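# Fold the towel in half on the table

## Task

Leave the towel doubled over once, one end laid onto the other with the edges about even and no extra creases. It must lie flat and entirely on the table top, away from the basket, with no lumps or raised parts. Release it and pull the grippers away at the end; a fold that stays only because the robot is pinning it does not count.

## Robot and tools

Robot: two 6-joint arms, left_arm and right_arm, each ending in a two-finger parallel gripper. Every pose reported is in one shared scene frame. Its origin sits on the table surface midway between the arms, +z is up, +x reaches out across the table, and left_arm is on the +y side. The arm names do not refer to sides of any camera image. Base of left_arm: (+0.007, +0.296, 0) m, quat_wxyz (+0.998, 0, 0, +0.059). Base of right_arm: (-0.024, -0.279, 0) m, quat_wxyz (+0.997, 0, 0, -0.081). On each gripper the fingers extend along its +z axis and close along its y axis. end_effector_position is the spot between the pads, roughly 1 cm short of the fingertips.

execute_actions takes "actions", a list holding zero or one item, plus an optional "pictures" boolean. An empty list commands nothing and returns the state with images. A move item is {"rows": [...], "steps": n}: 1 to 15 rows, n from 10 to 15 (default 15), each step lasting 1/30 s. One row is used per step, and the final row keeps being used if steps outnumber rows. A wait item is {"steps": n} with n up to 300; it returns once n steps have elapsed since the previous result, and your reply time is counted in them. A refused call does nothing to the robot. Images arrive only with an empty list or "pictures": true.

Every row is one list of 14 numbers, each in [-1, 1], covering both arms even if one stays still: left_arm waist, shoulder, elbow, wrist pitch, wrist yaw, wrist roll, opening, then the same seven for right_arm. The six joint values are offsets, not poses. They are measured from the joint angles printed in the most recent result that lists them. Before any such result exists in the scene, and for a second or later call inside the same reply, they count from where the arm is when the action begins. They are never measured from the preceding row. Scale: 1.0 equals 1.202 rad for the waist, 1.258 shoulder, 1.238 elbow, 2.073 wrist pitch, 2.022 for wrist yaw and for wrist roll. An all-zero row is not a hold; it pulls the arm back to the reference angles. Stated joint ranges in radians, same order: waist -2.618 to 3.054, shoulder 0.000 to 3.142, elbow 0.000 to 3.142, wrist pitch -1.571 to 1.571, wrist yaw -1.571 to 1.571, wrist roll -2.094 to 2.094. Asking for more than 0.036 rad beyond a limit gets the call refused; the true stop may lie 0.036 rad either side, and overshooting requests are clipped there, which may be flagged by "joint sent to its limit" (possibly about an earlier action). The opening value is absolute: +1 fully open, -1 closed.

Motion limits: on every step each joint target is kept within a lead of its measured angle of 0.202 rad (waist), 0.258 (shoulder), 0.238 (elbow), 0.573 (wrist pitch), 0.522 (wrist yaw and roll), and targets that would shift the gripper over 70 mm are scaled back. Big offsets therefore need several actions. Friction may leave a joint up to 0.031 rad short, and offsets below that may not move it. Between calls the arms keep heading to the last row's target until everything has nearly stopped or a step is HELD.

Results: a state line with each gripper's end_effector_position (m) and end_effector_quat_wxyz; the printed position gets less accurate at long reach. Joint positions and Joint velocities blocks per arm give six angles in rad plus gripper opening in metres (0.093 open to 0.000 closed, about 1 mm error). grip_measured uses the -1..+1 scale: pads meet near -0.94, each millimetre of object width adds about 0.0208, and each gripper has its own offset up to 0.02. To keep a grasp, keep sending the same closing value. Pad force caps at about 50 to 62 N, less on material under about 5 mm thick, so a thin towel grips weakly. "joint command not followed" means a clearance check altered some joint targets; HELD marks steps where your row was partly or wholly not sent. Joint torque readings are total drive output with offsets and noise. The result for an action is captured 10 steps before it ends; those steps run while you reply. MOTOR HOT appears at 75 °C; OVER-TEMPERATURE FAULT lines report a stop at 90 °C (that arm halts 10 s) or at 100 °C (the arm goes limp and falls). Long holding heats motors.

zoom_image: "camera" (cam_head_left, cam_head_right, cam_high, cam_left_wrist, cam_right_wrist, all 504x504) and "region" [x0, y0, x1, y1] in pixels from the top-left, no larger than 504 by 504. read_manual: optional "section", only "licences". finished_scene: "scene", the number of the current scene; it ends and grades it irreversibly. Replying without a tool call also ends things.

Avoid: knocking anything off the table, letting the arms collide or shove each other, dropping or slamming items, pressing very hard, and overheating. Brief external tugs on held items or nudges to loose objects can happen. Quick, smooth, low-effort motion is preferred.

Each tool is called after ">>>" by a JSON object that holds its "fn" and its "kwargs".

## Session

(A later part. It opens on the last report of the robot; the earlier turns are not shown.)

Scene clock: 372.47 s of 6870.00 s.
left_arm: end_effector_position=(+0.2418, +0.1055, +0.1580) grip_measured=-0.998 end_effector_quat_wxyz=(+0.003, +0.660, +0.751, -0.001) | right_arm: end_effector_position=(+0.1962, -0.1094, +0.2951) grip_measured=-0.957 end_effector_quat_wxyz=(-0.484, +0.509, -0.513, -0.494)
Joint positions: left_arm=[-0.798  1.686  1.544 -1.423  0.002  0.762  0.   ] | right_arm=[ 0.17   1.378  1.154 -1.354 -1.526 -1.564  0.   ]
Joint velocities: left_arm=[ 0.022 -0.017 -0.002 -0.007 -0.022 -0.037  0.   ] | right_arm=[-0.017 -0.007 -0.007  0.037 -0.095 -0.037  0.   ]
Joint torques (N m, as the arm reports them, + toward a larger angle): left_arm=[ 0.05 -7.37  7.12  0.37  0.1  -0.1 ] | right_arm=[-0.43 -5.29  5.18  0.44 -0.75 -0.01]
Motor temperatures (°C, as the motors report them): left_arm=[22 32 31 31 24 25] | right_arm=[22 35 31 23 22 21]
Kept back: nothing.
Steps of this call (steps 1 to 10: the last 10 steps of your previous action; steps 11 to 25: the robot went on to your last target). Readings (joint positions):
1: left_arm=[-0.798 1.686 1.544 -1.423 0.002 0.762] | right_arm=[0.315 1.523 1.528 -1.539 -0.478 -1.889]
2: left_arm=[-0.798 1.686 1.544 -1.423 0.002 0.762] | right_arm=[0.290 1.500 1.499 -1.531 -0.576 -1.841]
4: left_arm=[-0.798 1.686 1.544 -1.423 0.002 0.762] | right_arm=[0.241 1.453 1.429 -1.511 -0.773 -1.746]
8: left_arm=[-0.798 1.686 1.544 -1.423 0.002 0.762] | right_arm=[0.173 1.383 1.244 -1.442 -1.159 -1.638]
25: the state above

>>> {"fn": "execute_actions", "kwargs": {"actions": [{"rows":[[0.04,-0.01,0,0,0.08,0.05,-0.8,0,0,0,0,0,0,-1],[0.08,-0.02,0,0,0.16,0.1,-0.6,0,0,0,0,0,0,-1],[0.12,-0.03,-0.02,0.01,0.24,0.15,-0.4,0,0,0,0,0,0,-1],[0.16,-0.04,-0.05,0.03,0.31,0.2,-0.2,0,0,0,0,0,0,-1],[0.2,-0.05,-0.09,0.06,0.38,0.25,0,0,0,0,0,0,0,-1],[0.24,-0.057,-0.14,0.09,0.44,0.3,0,0,0,0,0,0,0,-1],[0.27,-0.057,-0.2,0.12,0.5,0.35,0,0,0,0,0,0,0,-1],[0.3,-0.057,-0.26,0.15,0.55,0.395,0,0,0,0,0,0,0,-1],[0.318,-0.057,-0.32,0.18,0.55,0.395,0,0,0,0,0,0,0,-1],[0.318,-0.057,-0.38,0.21,0.55,0.395,0,0,0,0,0,0,0,-1],[0.318,-0.057,-0.44,0.24,0.55,0.395,0,0,0,0,0,0,0,-1],[0.318,-0.057,-0.5,0.27,0.55,0.395,0,0,0,0,0,0,0,-1],[0.318,-0.057,-0.55,0.3,0.55,0.395,0,0,0,0,0,0,0,-1],[0.318,-0.057,-0.59,0.325,0.55,0.395,0,0,0,0,0,0,0,-1]],"steps":15}]}}

>>> {"fn": "execute_actions", "kwargs": {"actions": [{"steps":30}], "pictures": true}}

Scene clock: 374.10 s of 6870.00 s.
left_arm: end_effector_position=(+0.2375, +0.0920, +0.1653) grip_measured=-0.104 end_effector_quat_wxyz=(+0.051, +0.680, +0.713, -0.165) | right_arm: end_effector_position=(+0.1963, -0.1094, +0.2945) grip_measured=-0.957 end_effector_quat_wxyz=(-0.483, +0.510, -0.513, -0.493)
Joint positions: left_arm=[-0.655  1.667  1.511 -1.388  0.346  0.982  0.04 ] | right_arm=[ 0.17   1.378  1.154 -1.352 -1.523 -1.563  0.   ]
Joint velocities: left_arm=[ 1.438 -0.422 -0.818  0.696  2.923  1.868  0.212] | right_arm=[ 0.022  0.002 -0.027 -0.007 -0.007 -0.022  0.   ]
Joint torques (N m, as the arm reports them, + toward a larger angle): left_arm=[ 0.9  -8.74  4.6   0.19  0.2  -0.09] | right_arm=[ 0.16 -3.98  5.99  0.28 -0.56 -0.1 ]
Motor temperatures (°C, as the motors report them): left_arm=[22 32 31 31 24 25] | right_arm=[22 35 31 23 22 21]
Steps of this call (steps 1 to 30: the robot went on to your last target; steps 31 to 44: nothing new was sent; steps 45 to 49: the first 5 steps of this action). Readings (joint positions):
45: left_arm=[-0.792 1.686 1.544 -1.423 0.026 0.778] | right_arm=[0.170 1.378 1.154 -1.352 -1.532 -1.563]
46: left_arm=[-0.775 1.686 1.544 -1.423 0.080 0.811] | right_arm=[0.170 1.378 1.154 -1.352 -1.529 -1.563]
48: left_arm=[-0.703 1.679 1.535 -1.411 0.247 0.916] | right_arm=[0.170 1.378 1.154 -1.352 -1.524 -1.563]
49: the state above

Scene clock: 375.10 s of 6870.00 s.
left_arm: end_effector_position=(+0.1993, +0.0814, +0.0923) grip_measured=-0.002 end_effector_quat_wxyz=(+0.310, +0.681, +0.513, -0.420) | right_arm: end_effector_position=(+0.1963, -0.1095, +0.2934) grip_measured=-0.957 end_effector_quat_wxyz=(-0.481, +0.512, -0.515, -0.491)
Joint positions: left_arm=[-0.411  1.618  0.816 -0.765  1.098  1.555  0.045] | right_arm=[ 0.17   1.378  1.154 -1.352 -1.516 -1.563  0.   ]
Joint velocities: left_arm=[-0.002 -0.007 -0.007  0.037 -0.066  0.022  0.001] | right_arm=[-0.002 -0.012  0.017  0.022 -0.007  0.022  0.   ]
Joint torques (N m, as the arm reports them, + toward a larger angle): left_arm=[-0.4  -6.23  6.07  0.48  0.82 -0.07] | right_arm=[ 0.16 -4.    6.    0.28 -0.56 -0.09]
Motor temperatures (°C, as the motors report them): left_arm=[22 32 31 31 24 25] | right_arm=[22 35 31 23 22 21]
Kept back: nothing.
Steps of this call (steps 1 to 10: the last 10 steps of your previous action; steps 11 to 30: the robot went on to your last target). Readings (joint positions):
1: left_arm=[-0.602 1.651 1.474 -1.357 0.448 1.055] | right_arm=[0.170 1.378 1.154 -1.352 -1.521 -1.563]
2: left_arm=[-0.551 1.635 1.424 -1.319 0.548 1.134] | right_arm=[0.170 1.378 1.154 -1.352 -1.520 -1.563]
4: left_arm=[-0.462 1.616 1.297 -1.232 0.740 1.284] | right_arm=[0.170 1.378 1.154 -1.352 -1.518 -1.563]
8: left_arm=[-0.411 1.615 0.994 -1.022 0.952 1.444] | right_arm=[0.170 1.378 1.154 -1.352 -1.517 -1.563]
30: the state above

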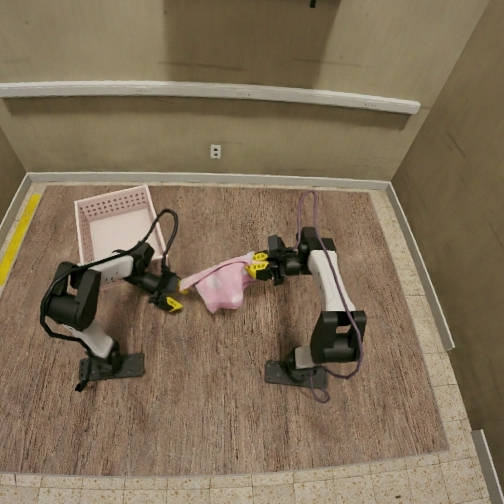

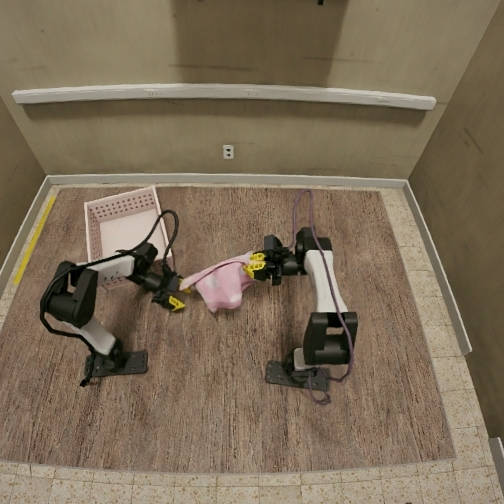

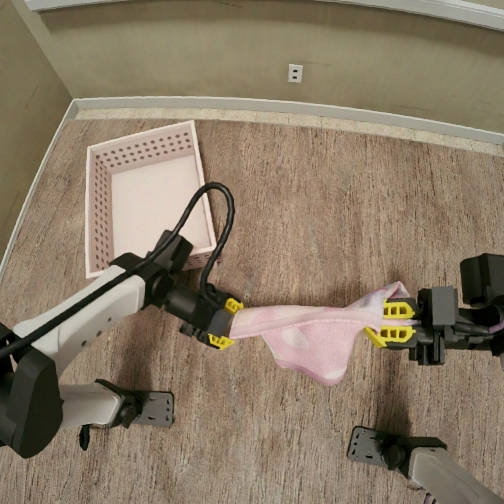

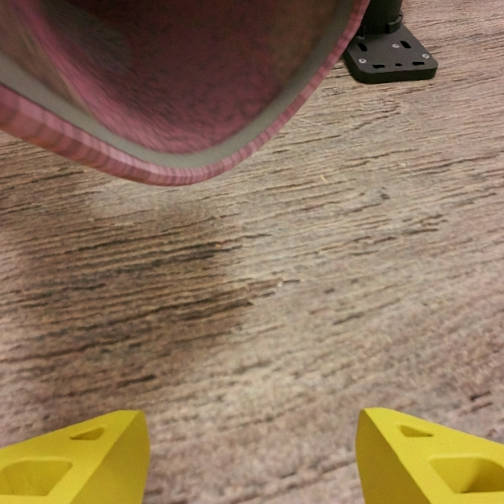

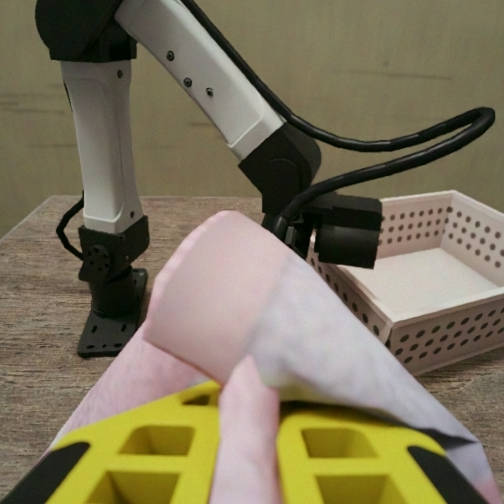

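>>> {"fn": "execute_actions", "kwargs": {"actions": [{"rows":[[0.05,-0.02,-0.01,0,0,0,0.3,0,0,0,0,-0.02,0,-1],[0.1,-0.04,-0.03,0,0,0,0.3,0,0,0,0,-0.02,0,-1],[0.15,-0.06,-0.05,0,0,0,0.3,0,0,0,0,-0.02,0,-1],[0.2,-0.08,-0.07,0,0.03,0,0.3,0,0,0,0,-0.02,0,-1],[0.25,-0.1,-0.09,-0.01,0.07,0,0.3,0,0,0,0,-0.02,0,-1],[0.29,-0.12,-0.1,-0.015,0.11,0,0.3,0,0,0,0,-0.02,0,-1],[0.327,-0.13,-0.1,-0.015,0.15,0,0.3,0,0,0,0,-0.02,0,-1],[0.327,-0.13,-0.1,-0.015,0.19,0,0.3,0,0,0,0,-0.02,0,-1],[0.327,-0.13,-0.1,-0.015,0.23,0,0.3,0,0,0,0,-0.02,0,-1]],"steps":15}]}}

>>> {"fn": "execute_actions", "kwargs": {"actions": [{"steps":30}], "pictures": true}}

Scene clock: 376.17 s of 6870.00 s.
left_arm: end_effector_position=(+0.2239, +0.1209, +0.0987) grip_measured=+0.298 end_effector_quat_wxyz=(+0.360, +0.627, +0.568, -0.394) | right_arm: end_effector_position=(+0.1963, -0.1094, +0.2944) grip_measured=-0.957 end_effector_quat_wxyz=(-0.483, +0.510, -0.514, -0.493)
Joint positions: left_arm=[-0.221  1.559  0.766 -0.76   1.127  1.556  0.06 ] | right_arm=[ 0.17   1.378  1.154 -1.352 -1.522 -1.563  0.   ]
Joint velocities: left_arm=[ 1.878 -0.706 -0.593 -0.095  0.696  0.007  0.002] | right_arm=[-0.032  0.012  0.002  0.051 -0.022  0.007  0.   ]
Joint torques (N m, as the arm reports them, + toward a larger angle): left_arm=[-0.37 -7.43  4.16  0.12  0.76 -0.12] | right_arm=[ 0.16 -4.01  6.01  0.3  -0.74 -0.08]
Motor temperatures (°C, as the motors report them): left_arm=[22 32 31 31 24 25] | right_arm=[22 35 31 23 22 21]
Steps of this call (steps 1 to 15: the robot went on to your last target; steps 16 to 27: nothing new was sent; steps 28 to 32: the first 5 steps of this action). Readings (joint positions):
28: left_arm=[-0.404 1.618 0.816 -0.763 1.099 1.556] | right_arm=[0.170 1.378 1.154 -1.352 -1.517 -1.563]
29: left_arm=[-0.382 1.614 0.813 -0.763 1.099 1.556] | right_arm=[0.170 1.378 1.154 -1.352 -1.519 -1.563]
31: left_arm=[-0.285 1.583 0.786 -0.760 1.107 1.556] | right_arm=[0.170 1.378 1.154 -1.352 -1.521 -1.563]
32: the state above

Scene clock: 377.17 s of 6870.00 s.
left_arm: end_effector_position=(+0.2382, +0.1503, +0.1745) grip_measured=+0.298 end_effector_quat_wxyz=(+0.523, +0.484, +0.526, -0.464) | right_arm: end_effector_position=(+0.1963, -0.1094, +0.2949) grip_measured=-0.957 end_effector_quat_wxyz=(-0.483, +0.510, -0.513, -0.494)
Joint positions: left_arm=[-0.018  1.471  0.717 -0.783  1.549  1.556  0.06 ] | right_arm=[ 0.17   1.378  1.154 -1.352 -1.525 -1.563  0.   ]
Joint velocities: left_arm=[-0.007 -0.002 -0.002  0.007 -0.007 -0.022 -0.001] | right_arm=[-0.007  0.002 -0.007 -0.007  0.007 -0.066  0.   ]
Joint torques (N m, as the arm reports them, + toward a larger angle): left_arm=[ 0.04 -5.92  4.4   0.22  0.84 -0.12] | right_arm=[ 0.15 -4.    6.    0.3  -0.75 -0.08]
Motor temperatures (°C, as the motors report them): left_arm=[22 32 31 31 24 25] | right_arm=[22 35 31 23 22 21]
Kept back: nothing.
Steps of this call (steps 1 to 10: the last 10 steps of your previous action; steps 11 to 30: the robot went on to your last target). Readings (joint positions):
1: left_arm=[-0.156 1.534 0.746 -0.763 1.158 1.556] | right_arm=[0.170 1.378 1.154 -1.352 -1.523 -1.563]
2: left_arm=[-0.097 1.510 0.730 -0.768 1.199 1.556] | right_arm=[0.170 1.378 1.154 -1.352 -1.523 -1.563]
4: left_arm=[-0.027 1.481 0.717 -0.775 1.305 1.556] | right_arm=[0.170 1.378 1.154 -1.352 -1.524 -1.563]
8: left_arm=[-0.018 1.471 0.717 -0.779 1.453 1.556] | right_arm=[0.170 1.378 1.154 -1.352 -1.524 -1.563]
30: the state above

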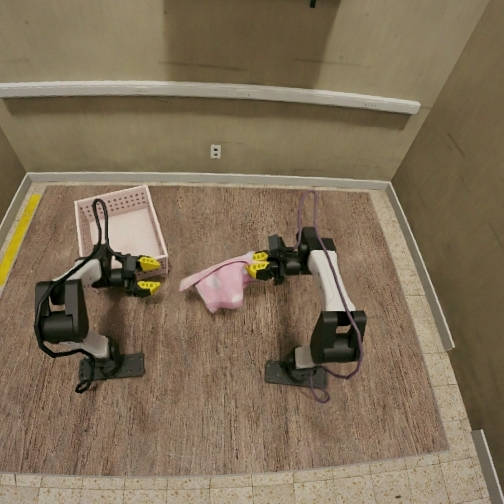

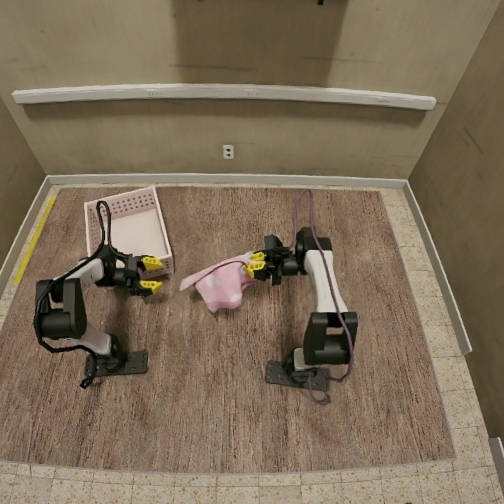

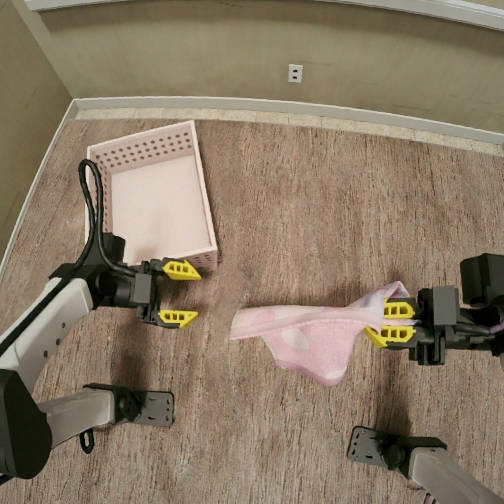

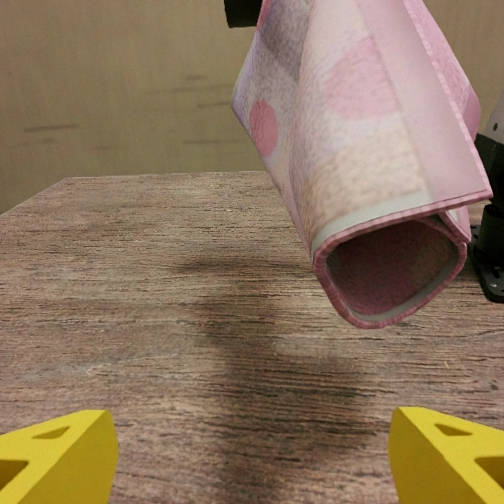

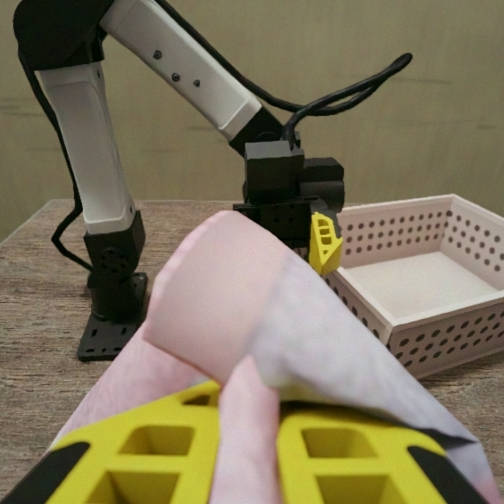

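>>> {"fn": "execute_actions", "kwargs": {"actions": [{"rows":[[0,-0.03,0.02,-0.03,0,-0.15,0.3,0,0,0,0,0,0,-1],[0,-0.06,0.04,-0.06,0,-0.3,0.3,0,0,0,0,0,0,-1],[0,-0.09,0.06,-0.09,0,-0.45,0.3,0,0,0,0,0,0,-1],[-0.015,-0.108,0.075,-0.115,0,-0.6,0.3,0,0,0,0,0,0,-1],[-0.015,-0.108,0.075,-0.115,0,-0.77,0.3,0,0,0,0,0,0,-1]],"steps":15}]}}

>>> {"fn": "execute_actions", "kwargs": {"actions": [{"steps":25}], "pictures": true}}

Scene clock: 378.73 s of 6870.00 s.
left_arm: end_effector_position=(+0.2307, +0.1486, +0.1989) grip_measured=+0.299 end_effector_quat_wxyz=(+0.407, +0.360, +0.619, -0.566) | right_arm: end_effector_position=(+0.1963, -0.1094, +0.2938) grip_measured=-0.957 end_effector_quat_wxyz=(-0.482, +0.511, -0.514, -0.492)
Joint positions: left_arm=[-0.022  1.39   0.76  -0.901  1.544  1.11   0.06 ] | right_arm=[ 0.17   1.378  1.154 -1.352 -1.518 -1.563  0.   ]
Joint velocities: left_arm=[-0.095 -0.769  0.505 -0.769 -0.051 -2.85   0.   ] | right_arm=[-0.032 -0.027 -0.002 -0.037 -0.051 -0.022  0.   ]
Joint torques (N m, as the arm reports them, + toward a larger angle): left_arm=[-0.74 -4.83  8.39  0.31  0.73 -0.09] | right_arm=[ 0.15 -4.01  6.01  0.3  -0.56 -0.08]
Motor temperatures (°C, as the motors report them): left_arm=[22 32 31 31 24 25] | right_arm=[22 34 31 23 23 21]
Steps of this call (steps 1 to 15: the robot went on to your last target; steps 16 to 42: nothing new was sent; steps 43 to 47: the first 5 steps of this action). Readings (joint positions):
43: left_arm=[-0.018 1.469 0.717 -0.789 1.549 1.507] | right_arm=[0.170 1.378 1.154 -1.352 -1.524 -1.563]
44: left_arm=[-0.018 1.460 0.719 -0.807 1.547 1.413] | right_arm=[0.170 1.378 1.154 -1.352 -1.522 -1.563]
46: left_arm=[-0.019 1.417 0.743 -0.873 1.544 1.211] | right_arm=[0.170 1.378 1.154 -1.352 -1.519 -1.563]
47: the state above

Scene clock: 379.57 s of 6870.00 s.
left_arm: end_effector_position=(+0.2225, +0.1468, +0.2163) grip_measured=+0.299 end_effector_quat_wxyz=(+0.040, -0.025, +0.715, -0.698) | right_arm: end_effector_position=(+0.1963, -0.1095, +0.2932) grip_measured=-0.957 end_effector_quat_wxyz=(-0.481, +0.512, -0.515, -0.491)
Joint positions: left_arm=[-0.027  1.342  0.794 -1.01   1.548  0.01   0.06 ] | right_arm=[ 0.17   1.378  1.154 -1.352 -1.515 -1.563  0.   ]
Joint velocities: left_arm=[-0.017  0.017  0.002 -0.007 -0.051 -0.066  0.001] | right_arm=[-0.012 -0.002 -0.007 -0.081 -0.007 -0.022  0.   ]
Joint torques (N m, as the arm reports them, + toward a larger angle): left_arm=[-0.76 -4.43  8.36  0.29  0.73 -0.1 ] | right_arm=[ 0.16 -4.    6.    0.3  -0.56 -0.08]
Motor temperatures (°C, as the motors report them): left_arm=[22 32 31 31 24 25] | right_arm=[22 34 31 23 23 21]
Kept back: nothing.
Steps of this call (steps 1 to 10: the last 10 steps of your previous action; steps 11 to 25: the robot went on to your last target). Readings (joint positions):
1: left_arm=[-0.024 1.367 0.775 -0.921 1.545 1.009] | right_arm=[0.170 1.378 1.154 -1.352 -1.518 -1.563]
2: left_arm=[-0.026 1.352 0.786 -0.937 1.546 0.910] | right_arm=[0.170 1.378 1.154 -1.352 -1.517 -1.563]
4: left_arm=[-0.027 1.342 0.794 -0.960 1.548 0.709] | right_arm=[0.170 1.378 1.154 -1.352 -1.516 -1.563]
8: left_arm=[-0.027 1.342 0.794 -0.990 1.548 0.327] | right_arm=[0.170 1.378 1.154 -1.352 -1.515 -1.563]
25: the state above

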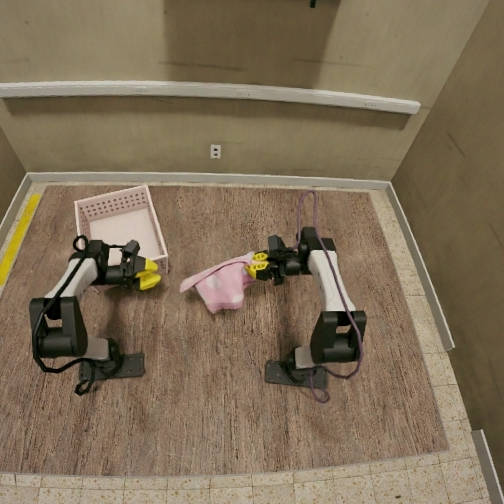

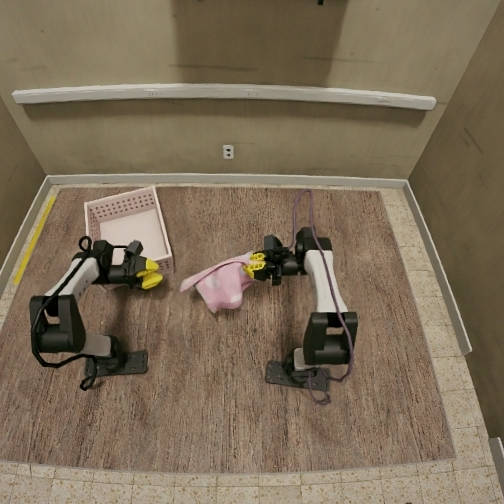

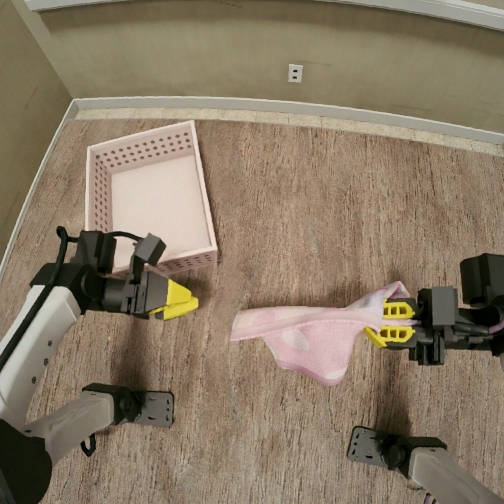

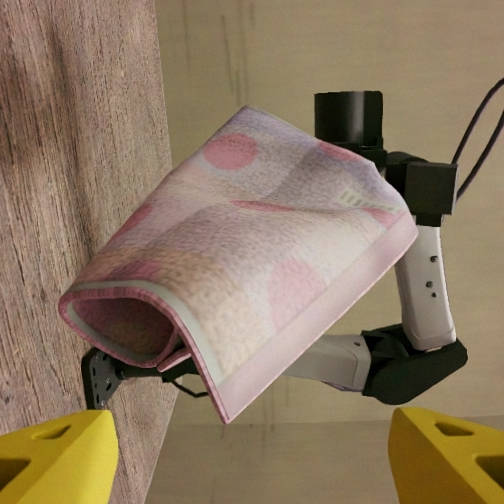

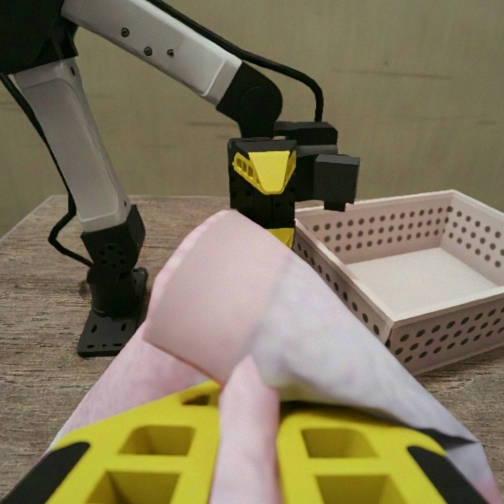

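>>> {"fn": "execute_actions", "kwargs": {"actions": [{"rows":[[-0.04,0.02,-0.01,0.01,0,0,0.3,0,0,0,0,-0.01,0,-1],[-0.08,0.04,-0.02,0.02,0,0,0.3,0,0,0,0,-0.01,0,-1],[-0.12,0.06,-0.03,0.04,0,0,0.3,0,0,0,0,-0.01,0,-1],[-0.16,0.06,-0.03,0.04,0,0,0.3,0,0,0,0,-0.01,0,-1],[-0.195,0.06,-0.03,0.04,0,0,0.3,0,0,0,0,-0.01,0,-1]],"steps":15}]}}

>>> {"fn": "execute_actions", "kwargs": {"actions": [{"steps":18}], "pictures": true}}

Scene clock: 380.93 s of 6870.00 s.
left_arm: end_effector_position=(+0.2048, +0.1157, +0.2069) grip_measured=+0.299 end_effector_quat_wxyz=(-0.018, +0.024, +0.715, -0.699) | right_arm: end_effector_position=(+0.1963, -0.1095, +0.2932) grip_measured=-0.957 end_effector_quat_wxyz=(-0.481, +0.512, -0.515, -0.491)
Joint positions: left_arm=[-0.177  1.388  0.79  -0.969  1.548  0.003  0.06 ] | right_arm=[ 0.17   1.378  1.154 -1.352 -1.515 -1.563  0.   ]
Joint velocities: left_arm=[-1.36   0.379 -0.129  0.271  0.022 -0.037 -0.001] | right_arm=[-0.007 -0.017  0.007  0.007  0.022  0.007  0.   ]
Joint torques (N m, as the arm reports them, + toward a larger angle): left_arm=[-0.06 -3.7   4.58  0.34  0.73  0.02] | right_arm=[ 0.15 -4.01  6.    0.3  -0.65 -0.08]
Motor temperatures (°C, as the motors report them): left_arm=[22 32 31 31 24 25] | right_arm=[22 34 32 23 23 21]
Steps of this call (steps 1 to 30: the robot went on to your last target; steps 31 to 36: nothing new was sent; steps 37 to 41: the first 5 steps of this action). Readings (joint positions):
37: left_arm=[-0.032 1.342 0.794 -1.009 1.548 0.003] | right_arm=[0.170 1.378 1.154 -1.352 -1.515 -1.563]
38: left_arm=[-0.053 1.346 0.794 -1.004 1.548 0.003] | right_arm=[0.170 1.378 1.154 -1.352 -1.515 -1.563]
40: left_arm=[-0.131 1.374 0.793 -0.981 1.548 0.003] | right_arm=[0.170 1.378 1.154 -1.352 -1.515 -1.563]
41: the state above

Scene clock: 381.53 s of 6870.00 s.
left_arm: end_effector_position=(+0.1904, +0.1001, +0.1999) grip_measured=+0.299 end_effector_quat_wxyz=(-0.049, +0.050, +0.713, -0.697) | right_arm: end_effector_position=(+0.1963, -0.1095, +0.2932) grip_measured=-0.957 end_effector_quat_wxyz=(-0.481, +0.512, -0.515, -0.491)
Joint positions: left_arm=[-0.258  1.406  0.774 -0.943  1.548  0.003  0.06 ] | right_arm=[ 0.17   1.378  1.154 -1.352 -1.515 -1.563  0.   ]
Joint velocities: left_arm=[-0.012 -0.017 -0.002 -0.007 -0.081 -0.007 -0.001] | right_arm=[ 0.017  0.002  0.002  0.051 -0.051  0.037  0.   ]
Joint torques (N m, as the arm reports them, + toward a larger angle): left_arm=[-0.19 -3.39  5.27  0.52  0.72  0.02] | right_arm=[ 0.16 -4.01  6.    0.3  -0.65 -0.08]
Motor temperatures (°C, as the motors report them): left_arm=[22 32 31 31 24 25] | right_arm=[22 34 32 23 23 21]
Kept back: nothing.
Steps of this call (steps 1 to 10: the last 10 steps of your previous action; steps 11 to 18: the robot went on to your last target). Readings (joint positions):
1: left_arm=[-0.218 1.399 0.785 -0.962 1.548 0.003] | right_arm=[0.170 1.378 1.154 -1.352 -1.515 -1.563]
2: left_arm=[-0.243 1.404 0.780 -0.959 1.548 0.003] | right_arm=[0.170 1.378 1.154 -1.352 -1.515 -1.563]
4: left_arm=[-0.258 1.406 0.774 -0.957 1.548 0.003] | right_arm=[0.170 1.378 1.154 -1.352 -1.515 -1.563]
8: left_arm=[-0.258 1.406 0.774 -0.948 1.548 0.003] | right_arm=[0.170 1.378 1.154 -1.352 -1.515 -1.563]
18: the state above

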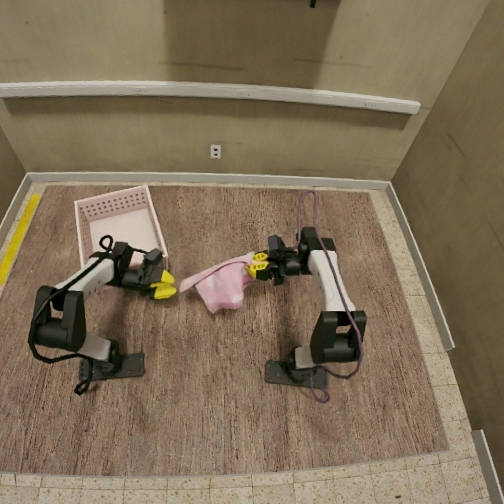

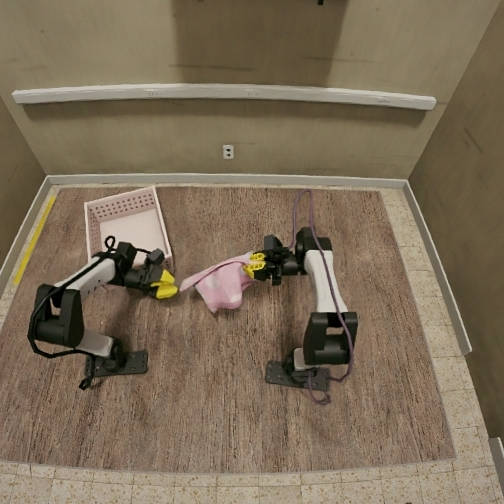

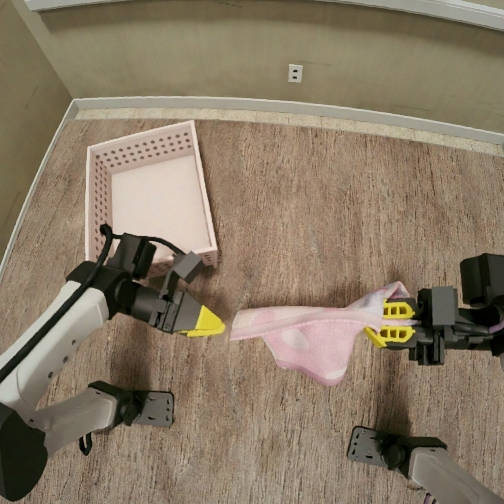

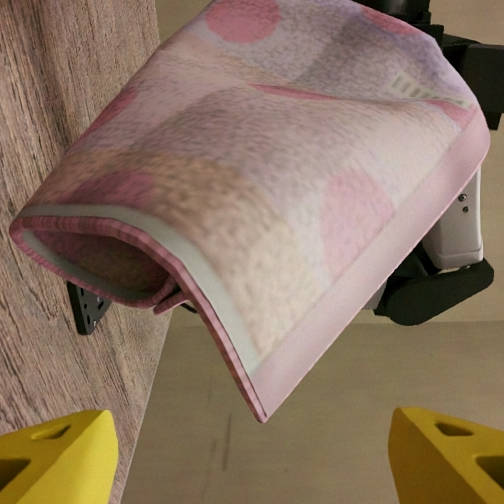

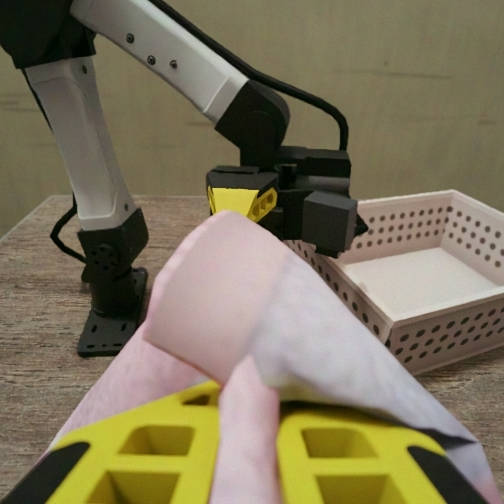

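>>> {"fn": "execute_actions", "kwargs": {"actions": [{"rows":[[-0.03,0.025,0.03,0,0,0,0.1,0,0,0,0,-0.01,0,-1],[-0.06,0.05,0.06,0,0,0,0.1,0,0,0,0,-0.01,0,-1],[-0.09,0.075,0.09,0,0,0,0.1,0,0,0,0,-0.01,0,-1],[-0.12,0.1,0.115,-0.01,0,0,0.1,0,0,0,0,-0.01,0,-1],[-0.15,0.12,0.14,-0.01,0,0,0.1,0,0,0,0,-0.01,0,-1],[-0.176,0.14,0.165,-0.01,0,0,0.1,0,0,0,0,-0.01,0,-1]],"steps":15}]}}

>>> {"fn": "execute_actions", "kwargs": {"actions": [{"steps":18}], "pictures": true}}

Scene clock: 382.33 s of 6870.00 s.
left_arm: end_effector_position=(+0.1908, +0.0752, +0.2048) grip_measured=+0.102 end_effector_quat_wxyz=(-0.087, +0.090, +0.710, -0.693) | right_arm: end_effector_position=(+0.1963, -0.1095, +0.2932) grip_measured=-0.957 end_effector_quat_wxyz=(-0.481, +0.512, -0.515, -0.491)
Joint positions: left_arm=[-0.369  1.493  0.871 -0.952  1.547  0.003  0.05 ] | right_arm=[ 0.17   1.378  1.154 -1.352 -1.515 -1.563  0.   ]
Joint velocities: left_arm=[-1.018  0.852  0.95  -0.022  0.066  0.007  0.   ] | right_arm=[ 0.002  0.007 -0.002  0.037 -0.007 -0.022  0.   ]
Joint torques (N m, as the arm reports them, + toward a larger angle): left_arm=[-0.83 -4.09  8.47  0.24  0.7  -0.07] | right_arm=[ 0.15 -4.01  5.99  0.3  -0.65 -0.08]
Motor temperatures (°C, as the motors report them): left_arm=[22 32 31 31 24 25] | right_arm=[22 34 32 23 23 21]
Steps of this call (steps 1 to 15: the robot went on to your last target; steps 16 to 19: nothing new was sent; steps 20 to 24: the first 5 steps of this action). Readings (joint positions):
20: left_arm=[-0.263 1.407 0.776 -0.942 1.548 0.003] | right_arm=[0.170 1.378 1.154 -1.352 -1.515 -1.563]
21: left_arm=[-0.277 1.417 0.786 -0.946 1.547 0.003] | right_arm=[0.170 1.378 1.154 -1.352 -1.515 -1.563]
23: left_arm=[-0.333 1.463 0.838 -0.951 1.547 0.003] | right_arm=[0.170 1.378 1.154 -1.352 -1.515 -1.563]
24: the state above

Scene clock: 382.93 s of 6870.00 s.
left_arm: end_effector_position=(+0.1877, +0.0508, +0.2073) grip_measured=+0.101 end_effector_quat_wxyz=(-0.119, +0.127, +0.704, -0.688) | right_arm: end_effector_position=(+0.1963, -0.1095, +0.2932) grip_measured=-0.957 end_effector_quat_wxyz=(-0.481, +0.512, -0.515, -0.491)
Joint positions: left_arm=[-0.468  1.568  0.954 -0.953  1.547  0.003  0.05 ] | right_arm=[ 0.17   1.378  1.154 -1.352 -1.515 -1.563  0.   ]
Joint velocities: left_arm=[-0.002 -0.007 -0.027 -0.037 -0.022  0.081 -0.   ] | right_arm=[ 0.017 -0.027  0.002 -0.051  0.022 -0.037  0.   ]
Joint torques (N m, as the arm reports them, + toward a larger angle): left_arm=[-0.13 -4.91  9.05  0.28  0.72 -0.06] | right_arm=[ 0.16 -4.01  6.    0.3  -0.65 -0.08]
Motor temperatures (°C, as the motors report them): left_arm=[22 32 31 31 24 25] | right_arm=[22 34 32 23 23 21]
Kept back: nothing.
Steps of this call (steps 1 to 10: the last 10 steps of your previous action; steps 11 to 18: the robot went on to your last target). Readings (joint positions):
1: left_arm=[-0.404 1.522 0.905 -0.953 1.547 0.003] | right_arm=[0.170 1.378 1.154 -1.352 -1.515 -1.563]
2: left_arm=[-0.434 1.546 0.932 -0.952 1.547 0.003] | right_arm=[0.170 1.378 1.154 -1.352 -1.515 -1.563]
4: left_arm=[-0.465 1.567 0.953 -0.952 1.547 0.003] | right_arm=[0.170 1.378 1.154 -1.352 -1.515 -1.563]
8: left_arm=[-0.468 1.568 0.954 -0.953 1.547 0.003] | right_arm=[0.170 1.378 1.154 -1.352 -1.515 -1.563]
18: the state above

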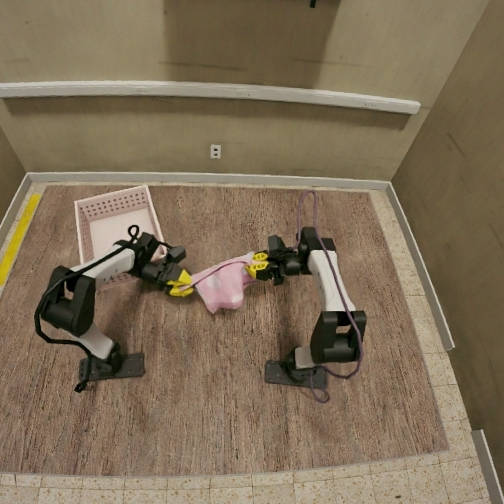

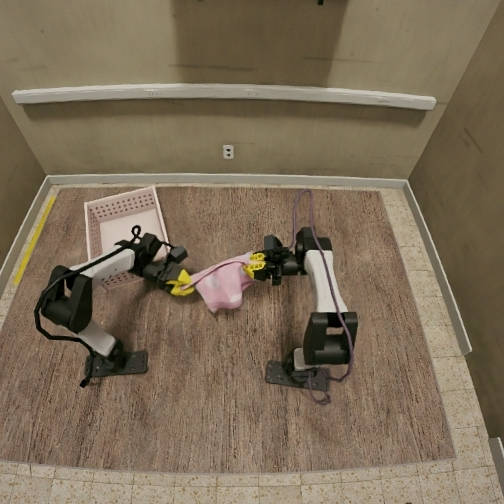

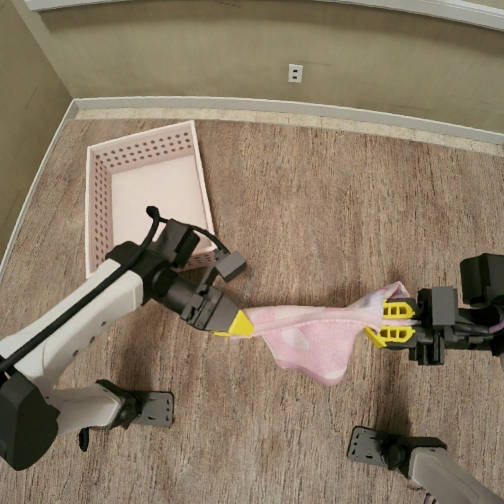

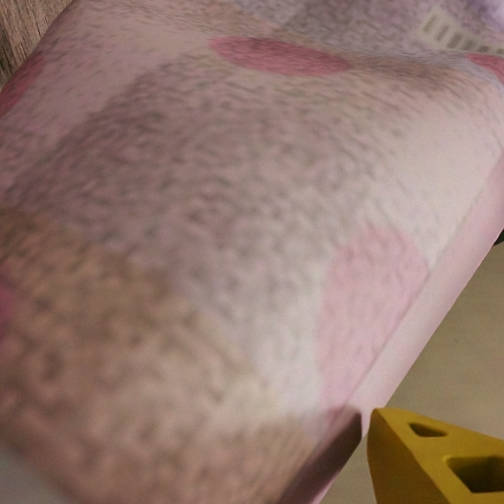

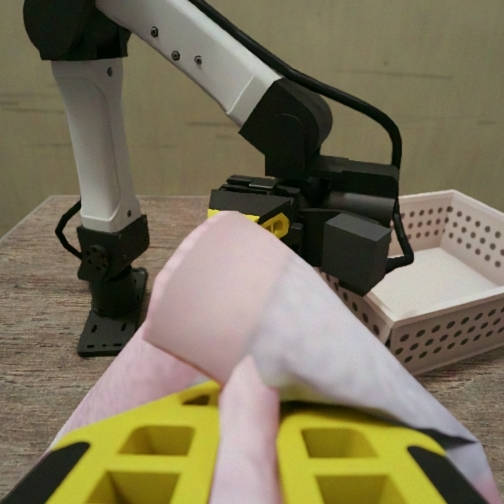

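Tips short of the sheet edge; close.

>>> {"fn": "execute_actions", "kwargs": {"actions": [{"rows":[[0,0,0,0,0,0,-0.1,0,0,0,0,-0.01,0,-1],[0,0,0,0,0,0,-0.3,0,0,0,0,-0.01,0,-1],[0,0,0,0,0,0,-0.5,0,0,0,0,-0.01,0,-1],[0,0,0,0,0,0,-0.65,0,0,0,0,-0.01,0,-1],[0,0,0,0,0,0,-0.8,0,0,0,0,-0.01,0,-1],[0,0,0,0,0,0,-0.9,0,0,0,0,-0.01,0,-1],[0,0,0,0,0,0,-1,0,0,0,0,-0.01,0,-1]],"steps":15}]}}

>>> {"fn": "execute_actions", "kwargs": {"actions": [{"steps":12}], "pictures": true}}

Scene clock: 383.77 s of 6870.00 s.
left_arm: end_effector_position=(+0.1877, +0.0508, +0.2073) grip_measured=-0.725 end_effector_quat_wxyz=(-0.119, +0.127, +0.704, -0.688) | right_arm: end_effector_position=(+0.1963, -0.1095, +0.2932) grip_measured=-0.957 end_effector_quat_wxyz=(-0.481, +0.512, -0.515, -0.491)
Joint positions: left_arm=[-0.468  1.568  0.954 -0.953  1.547  0.003  0.01 ] | right_arm=[ 0.17   1.378  1.154 -1.352 -1.515 -1.563  0.   ]
Joint velocities: left_arm=[ 0.002 -0.007  0.007  0.022 -0.066 -0.037 -0.154] | right_arm=[-0.022 -0.007  0.002 -0.037 -0.022  0.051  0.   ]
Joint torques (N m, as the arm reports them, + toward a larger angle): left_arm=[ 0.06 -5.97  6.88  0.37  0.72 -0.05] | right_arm=[ 0.15 -4.    6.    0.3  -0.64 -0.08]
Motor temperatures (°C, as the motors report them): left_arm=[22 32 31 31 24 25] | right_arm=[22 34 32 23 23 21]
Steps of this call (steps 1 to 15: the robot went on to your last target; steps 16 to 20: nothing new was sent; steps 21 to 25: the first 5 steps of this action). Readings (joint positions):
21: left_arm=[-0.468 1.568 0.954 -0.953 1.547 0.003] | right_arm=[0.170 1.378 1.154 -1.352 -1.515 -1.563]
22: left_arm=[-0.468 1.568 0.954 -0.953 1.547 0.003] | right_arm=[0.170 1.378 1.154 -1.352 -1.515 -1.563]
24: left_arm=[-0.468 1.568 0.954 -0.953 1.547 0.003] | right_arm=[0.170 1.378 1.154 -1.352 -1.515 -1.563]
25: the state above

Scene clock: 384.17 s of 6870.00 s.
left_arm: end_effector_position=(+0.1877, +0.0508, +0.2073) grip_measured=-0.991 end_effector_quat_wxyz=(-0.119, +0.127, +0.704, -0.688) | right_arm: end_effector_position=(+0.1963, -0.1095, +0.2932) grip_measured=-0.957 end_effector_quat_wxyz=(-0.481, +0.512, -0.515, -0.491)
Joint positions: left_arm=[-0.468  1.568  0.954 -0.953  1.547  0.003  0.   ] | right_arm=[ 0.17   1.378  1.154 -1.352 -1.515 -1.563  0.   ]
Joint velocities: left_arm=[-0.007  0.002  0.007 -0.007  0.051  0.022  0.   ] | right_arm=[ 0.007 -0.007  0.007 -0.066  0.022 -0.007  0.   ]
Joint torques (N m, as the arm reports them, + toward a larger angle): left_arm=[ 0.02 -5.95  6.84  0.37  0.7  -0.05] | right_arm=[ 0.16 -4.01  6.    0.3  -0.65 -0.08]
Motor temperatures (°C, as the motors report them): left_arm=[22 32 31 30 24 25] | right_arm=[22 34 32 23 23 21]
Kept back: nothing.
Steps of this call (steps 1 to 10: the last 10 steps of your previous action; steps 11 to 12: the robot went on to your last target). Readings (joint positions):
1: left_arm=[-0.468 1.568 0.954 -0.953 1.547 0.003] | right_arm=[0.170 1.378 1.154 -1.352 -1.515 -1.563]
2: left_arm=[-0.468 1.568 0.954 -0.953 1.547 0.003] | right_arm=[0.170 1.378 1.154 -1.352 -1.515 -1.563]
4: left_arm=[-0.468 1.568 0.954 -0.953 1.547 0.003] | right_arm=[0.170 1.378 1.154 -1.352 -1.515 -1.563]
8: left_arm=[-0.468 1.568 0.954 -0.953 1.547 0.003] | right_arm=[0.170 1.378 1.154 -1.352 -1.515 -1.563]
12: the state above

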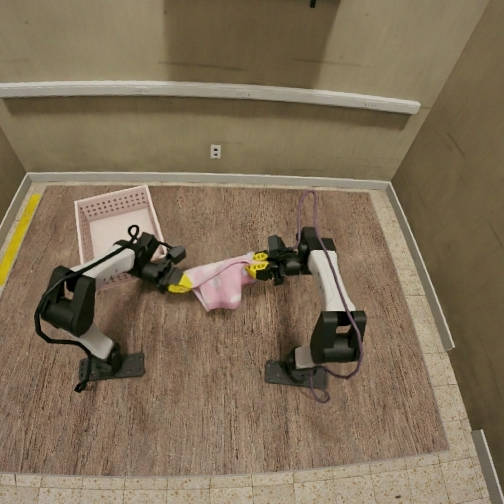

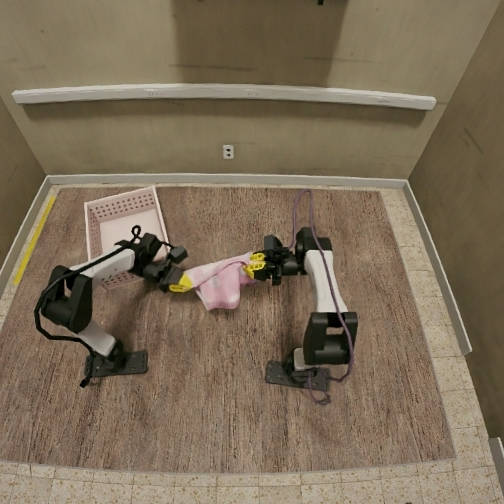

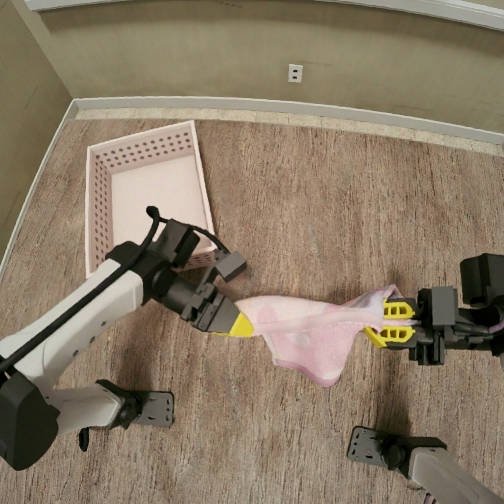

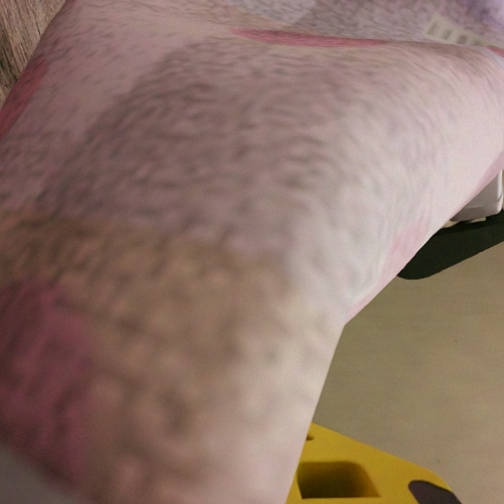

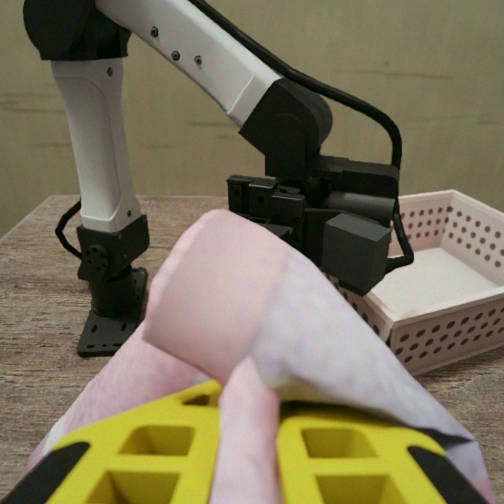

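>>> {"fn": "execute_actions", "kwargs": {"actions": [{"rows":[[0,0,0,0,0,0,-1,0,0.02,-0.03,0.04,-0.01,0,-1],[0,0,0,0,0,0,-1,0,0.045,-0.065,0.08,-0.01,0,-1],[0,0,0,0,0,0,-1,0,0.07,-0.1,0.12,-0.01,0,-1],[0,0,0,0,-0.02,0,-1,0,0.095,-0.135,0.16,-0.01,0,-1],[0,0,0,0,-0.05,0,-1,0,0.12,-0.17,0.2,-0.01,0,-1],[-0.01,0,0,0,-0.08,0,-1,0,0.145,-0.205,0.24,-0.01,0,-1],[-0.02,0,0,0,-0.11,0,-1,0,0.17,-0.24,0.28,-0.01,0,-1],[-0.03,0,0,0,-0.14,0,-1,0,0.2,-0.275,0.32,-0.01,0,-1],[-0.04,0,0,0,-0.17,0,-1,0,0.23,-0.31,0.36,-0.01,0,-1],[-0.05,0,0,0,-0.2,0,-1,0,0.26,-0.345,0.4,-0.01,0,-1],[-0.06,0,0,0,-0.23,0,-1,0,0.29,-0.38,0.43,-0.01,0,-1],[-0.07,0,0,0,-0.25,0,-1,0,0.32,-0.41,0.46,-0.01,0,-1],[-0.08,0,0,0,-0.27,0,-1,0,0.345,-0.44,0.49,-0.01,0,-1],[-0.08,0,0,0,-0.27,0,-1,0,0.37,-0.46,0.51,-0.01,0,-1],[-0.08,0,0,0,-0.27,0,-1,0,0.385,-0.475,0.52,-0.01,0,-1]],"steps":15}]}}

>>> {"fn": "execute_actions", "kwargs": {"actions": [{"steps":30}], "pictures": true}}

Scene clock: 385.20 s of 6870.00 s.
left_arm: end_effector_position=(+0.1877, +0.0509, +0.2039) grip_measured=-0.991 end_effector_quat_wxyz=(-0.118, +0.128, +0.711, -0.681) | right_arm: end_effector_position=(+0.2102, -0.1093, +0.2563) grip_measured=-0.957 end_effector_quat_wxyz=(-0.487, +0.511, -0.510, -0.492)
Joint positions: left_arm=[-0.468  1.568  0.954 -0.953  1.527  0.003  0.   ] | right_arm=[ 0.17   1.439  1.049 -1.176 -1.529 -1.563  0.   ]
Joint velocities: left_arm=[ 0.007 -0.002  0.007  0.022 -0.491  0.007  0.   ] | right_arm=[ 0.022  0.935 -1.155  1.648  0.022  0.007  0.   ]
Joint torques (N m, as the arm reports them, + toward a larger angle): left_arm=[ 0.16 -5.92  6.87  0.38  0.64 -0.05] | right_arm=[ 0.13 -1.7   3.35  0.21 -0.51 -0.08]
Motor temperatures (°C, as the motors report them): left_arm=[22 32 31 30 24 25] | right_arm=[22 34 32 23 23 21]
Steps of this call (steps 1 to 15: the robot went on to your last target; steps 16 to 26: nothing new was sent; steps 27 to 31: the first 5 steps of this action). Readings (joint positions):
27: left_arm=[-0.468 1.568 0.954 -0.953 1.547 0.003] | right_arm=[0.170 1.378 1.151 -1.342 -1.515 -1.563]
28: left_arm=[-0.468 1.568 0.954 -0.953 1.547 0.003] | right_arm=[0.170 1.382 1.140 -1.317 -1.518 -1.563]
30: left_arm=[-0.468 1.568 0.954 -0.953 1.542 0.003] | right_arm=[0.170 1.411 1.087 -1.232 -1.526 -1.563]
31: the state above

Scene clock: 386.20 s of 6870.00 s.
left_arm: end_effector_position=(+0.1762, +0.0587, +0.1215) grip_measured=-0.991 end_effector_quat_wxyz=(-0.103, +0.193, +0.854, -0.472) | right_arm: end_effector_position=(+0.1958, -0.1094, +0.0644) grip_measured=-0.957 end_effector_quat_wxyz=(-0.480, +0.510, -0.516, -0.493)
Joint positions: left_arm=[-0.558  1.568  0.954 -0.953  1.009  0.003  0.   ] | right_arm=[ 0.17   1.864  0.573 -0.291 -1.518 -1.563  0.   ]
Joint velocities: left_arm=[-0.002  0.007 -0.012 -0.022 -0.051  0.037  0.   ] | right_arm=[-0.007 -0.007 -0.002 -0.007 -0.007 -0.022  0.   ]
Joint torques (N m, as the arm reports them, + toward a larger angle): left_arm=[-0.49 -5.96  6.92  0.38  0.55 -0.06] | right_arm=[ 0.16 -5.83  2.72  0.45 -0.62 -0.08]
Motor temperatures (°C, as the motors report them): left_arm=[22 32 31 30 24 25] | right_arm=[22 34 32 23 23 21]
Kept back: nothing.
Steps of this call (steps 1 to 10: the last 10 steps of your previous action; steps 11 to 30: the robot went on to your last target). Readings (joint positions):
1: left_arm=[-0.468 1.568 0.954 -0.953 1.503 0.003] | right_arm=[0.170 1.476 1.005 -1.114 -1.529 -1.563]
2: left_arm=[-0.470 1.568 0.954 -0.953 1.470 0.003] | right_arm=[0.170 1.516 0.959 -1.047 -1.529 -1.563]
4: left_arm=[-0.485 1.568 0.954 -0.953 1.389 0.003] | right_arm=[0.170 1.601 0.863 -0.904 -1.527 -1.563]
8: left_arm=[-0.536 1.568 0.954 -0.953 1.197 0.003] | right_arm=[0.170 1.757 0.688 -0.621 -1.523 -1.563]
30: the state above

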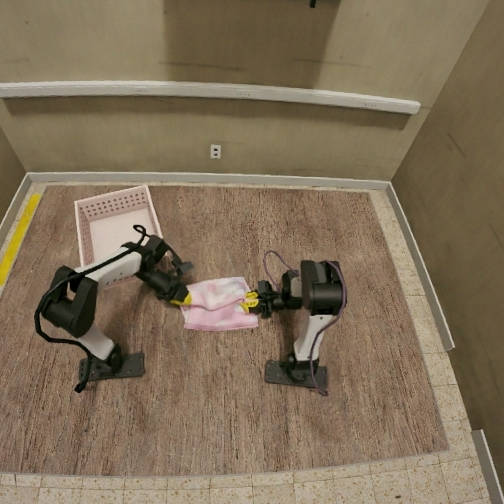

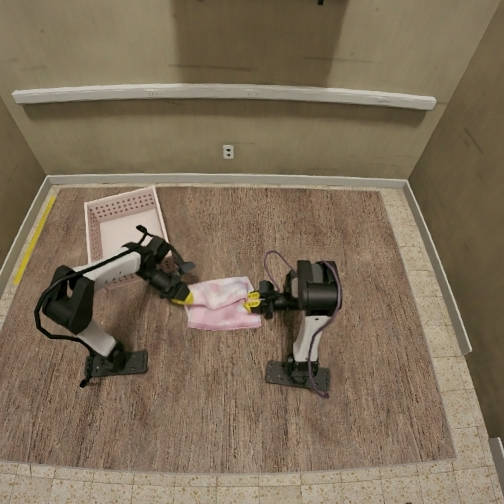

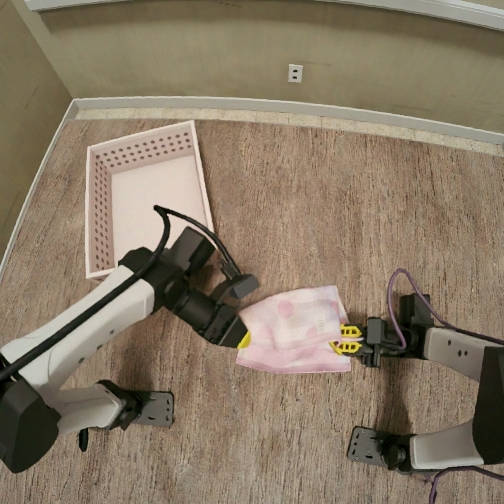

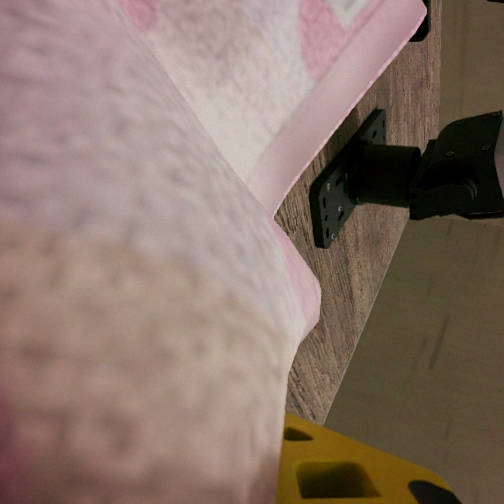

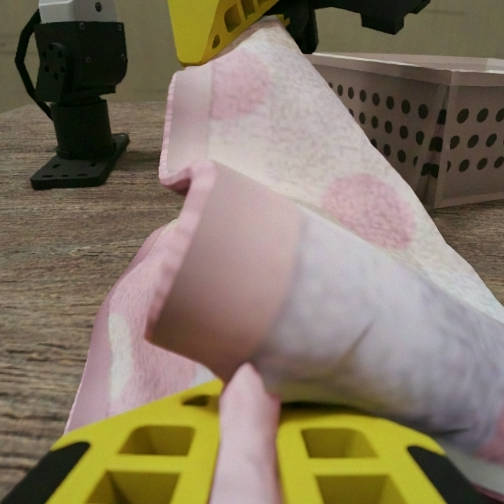

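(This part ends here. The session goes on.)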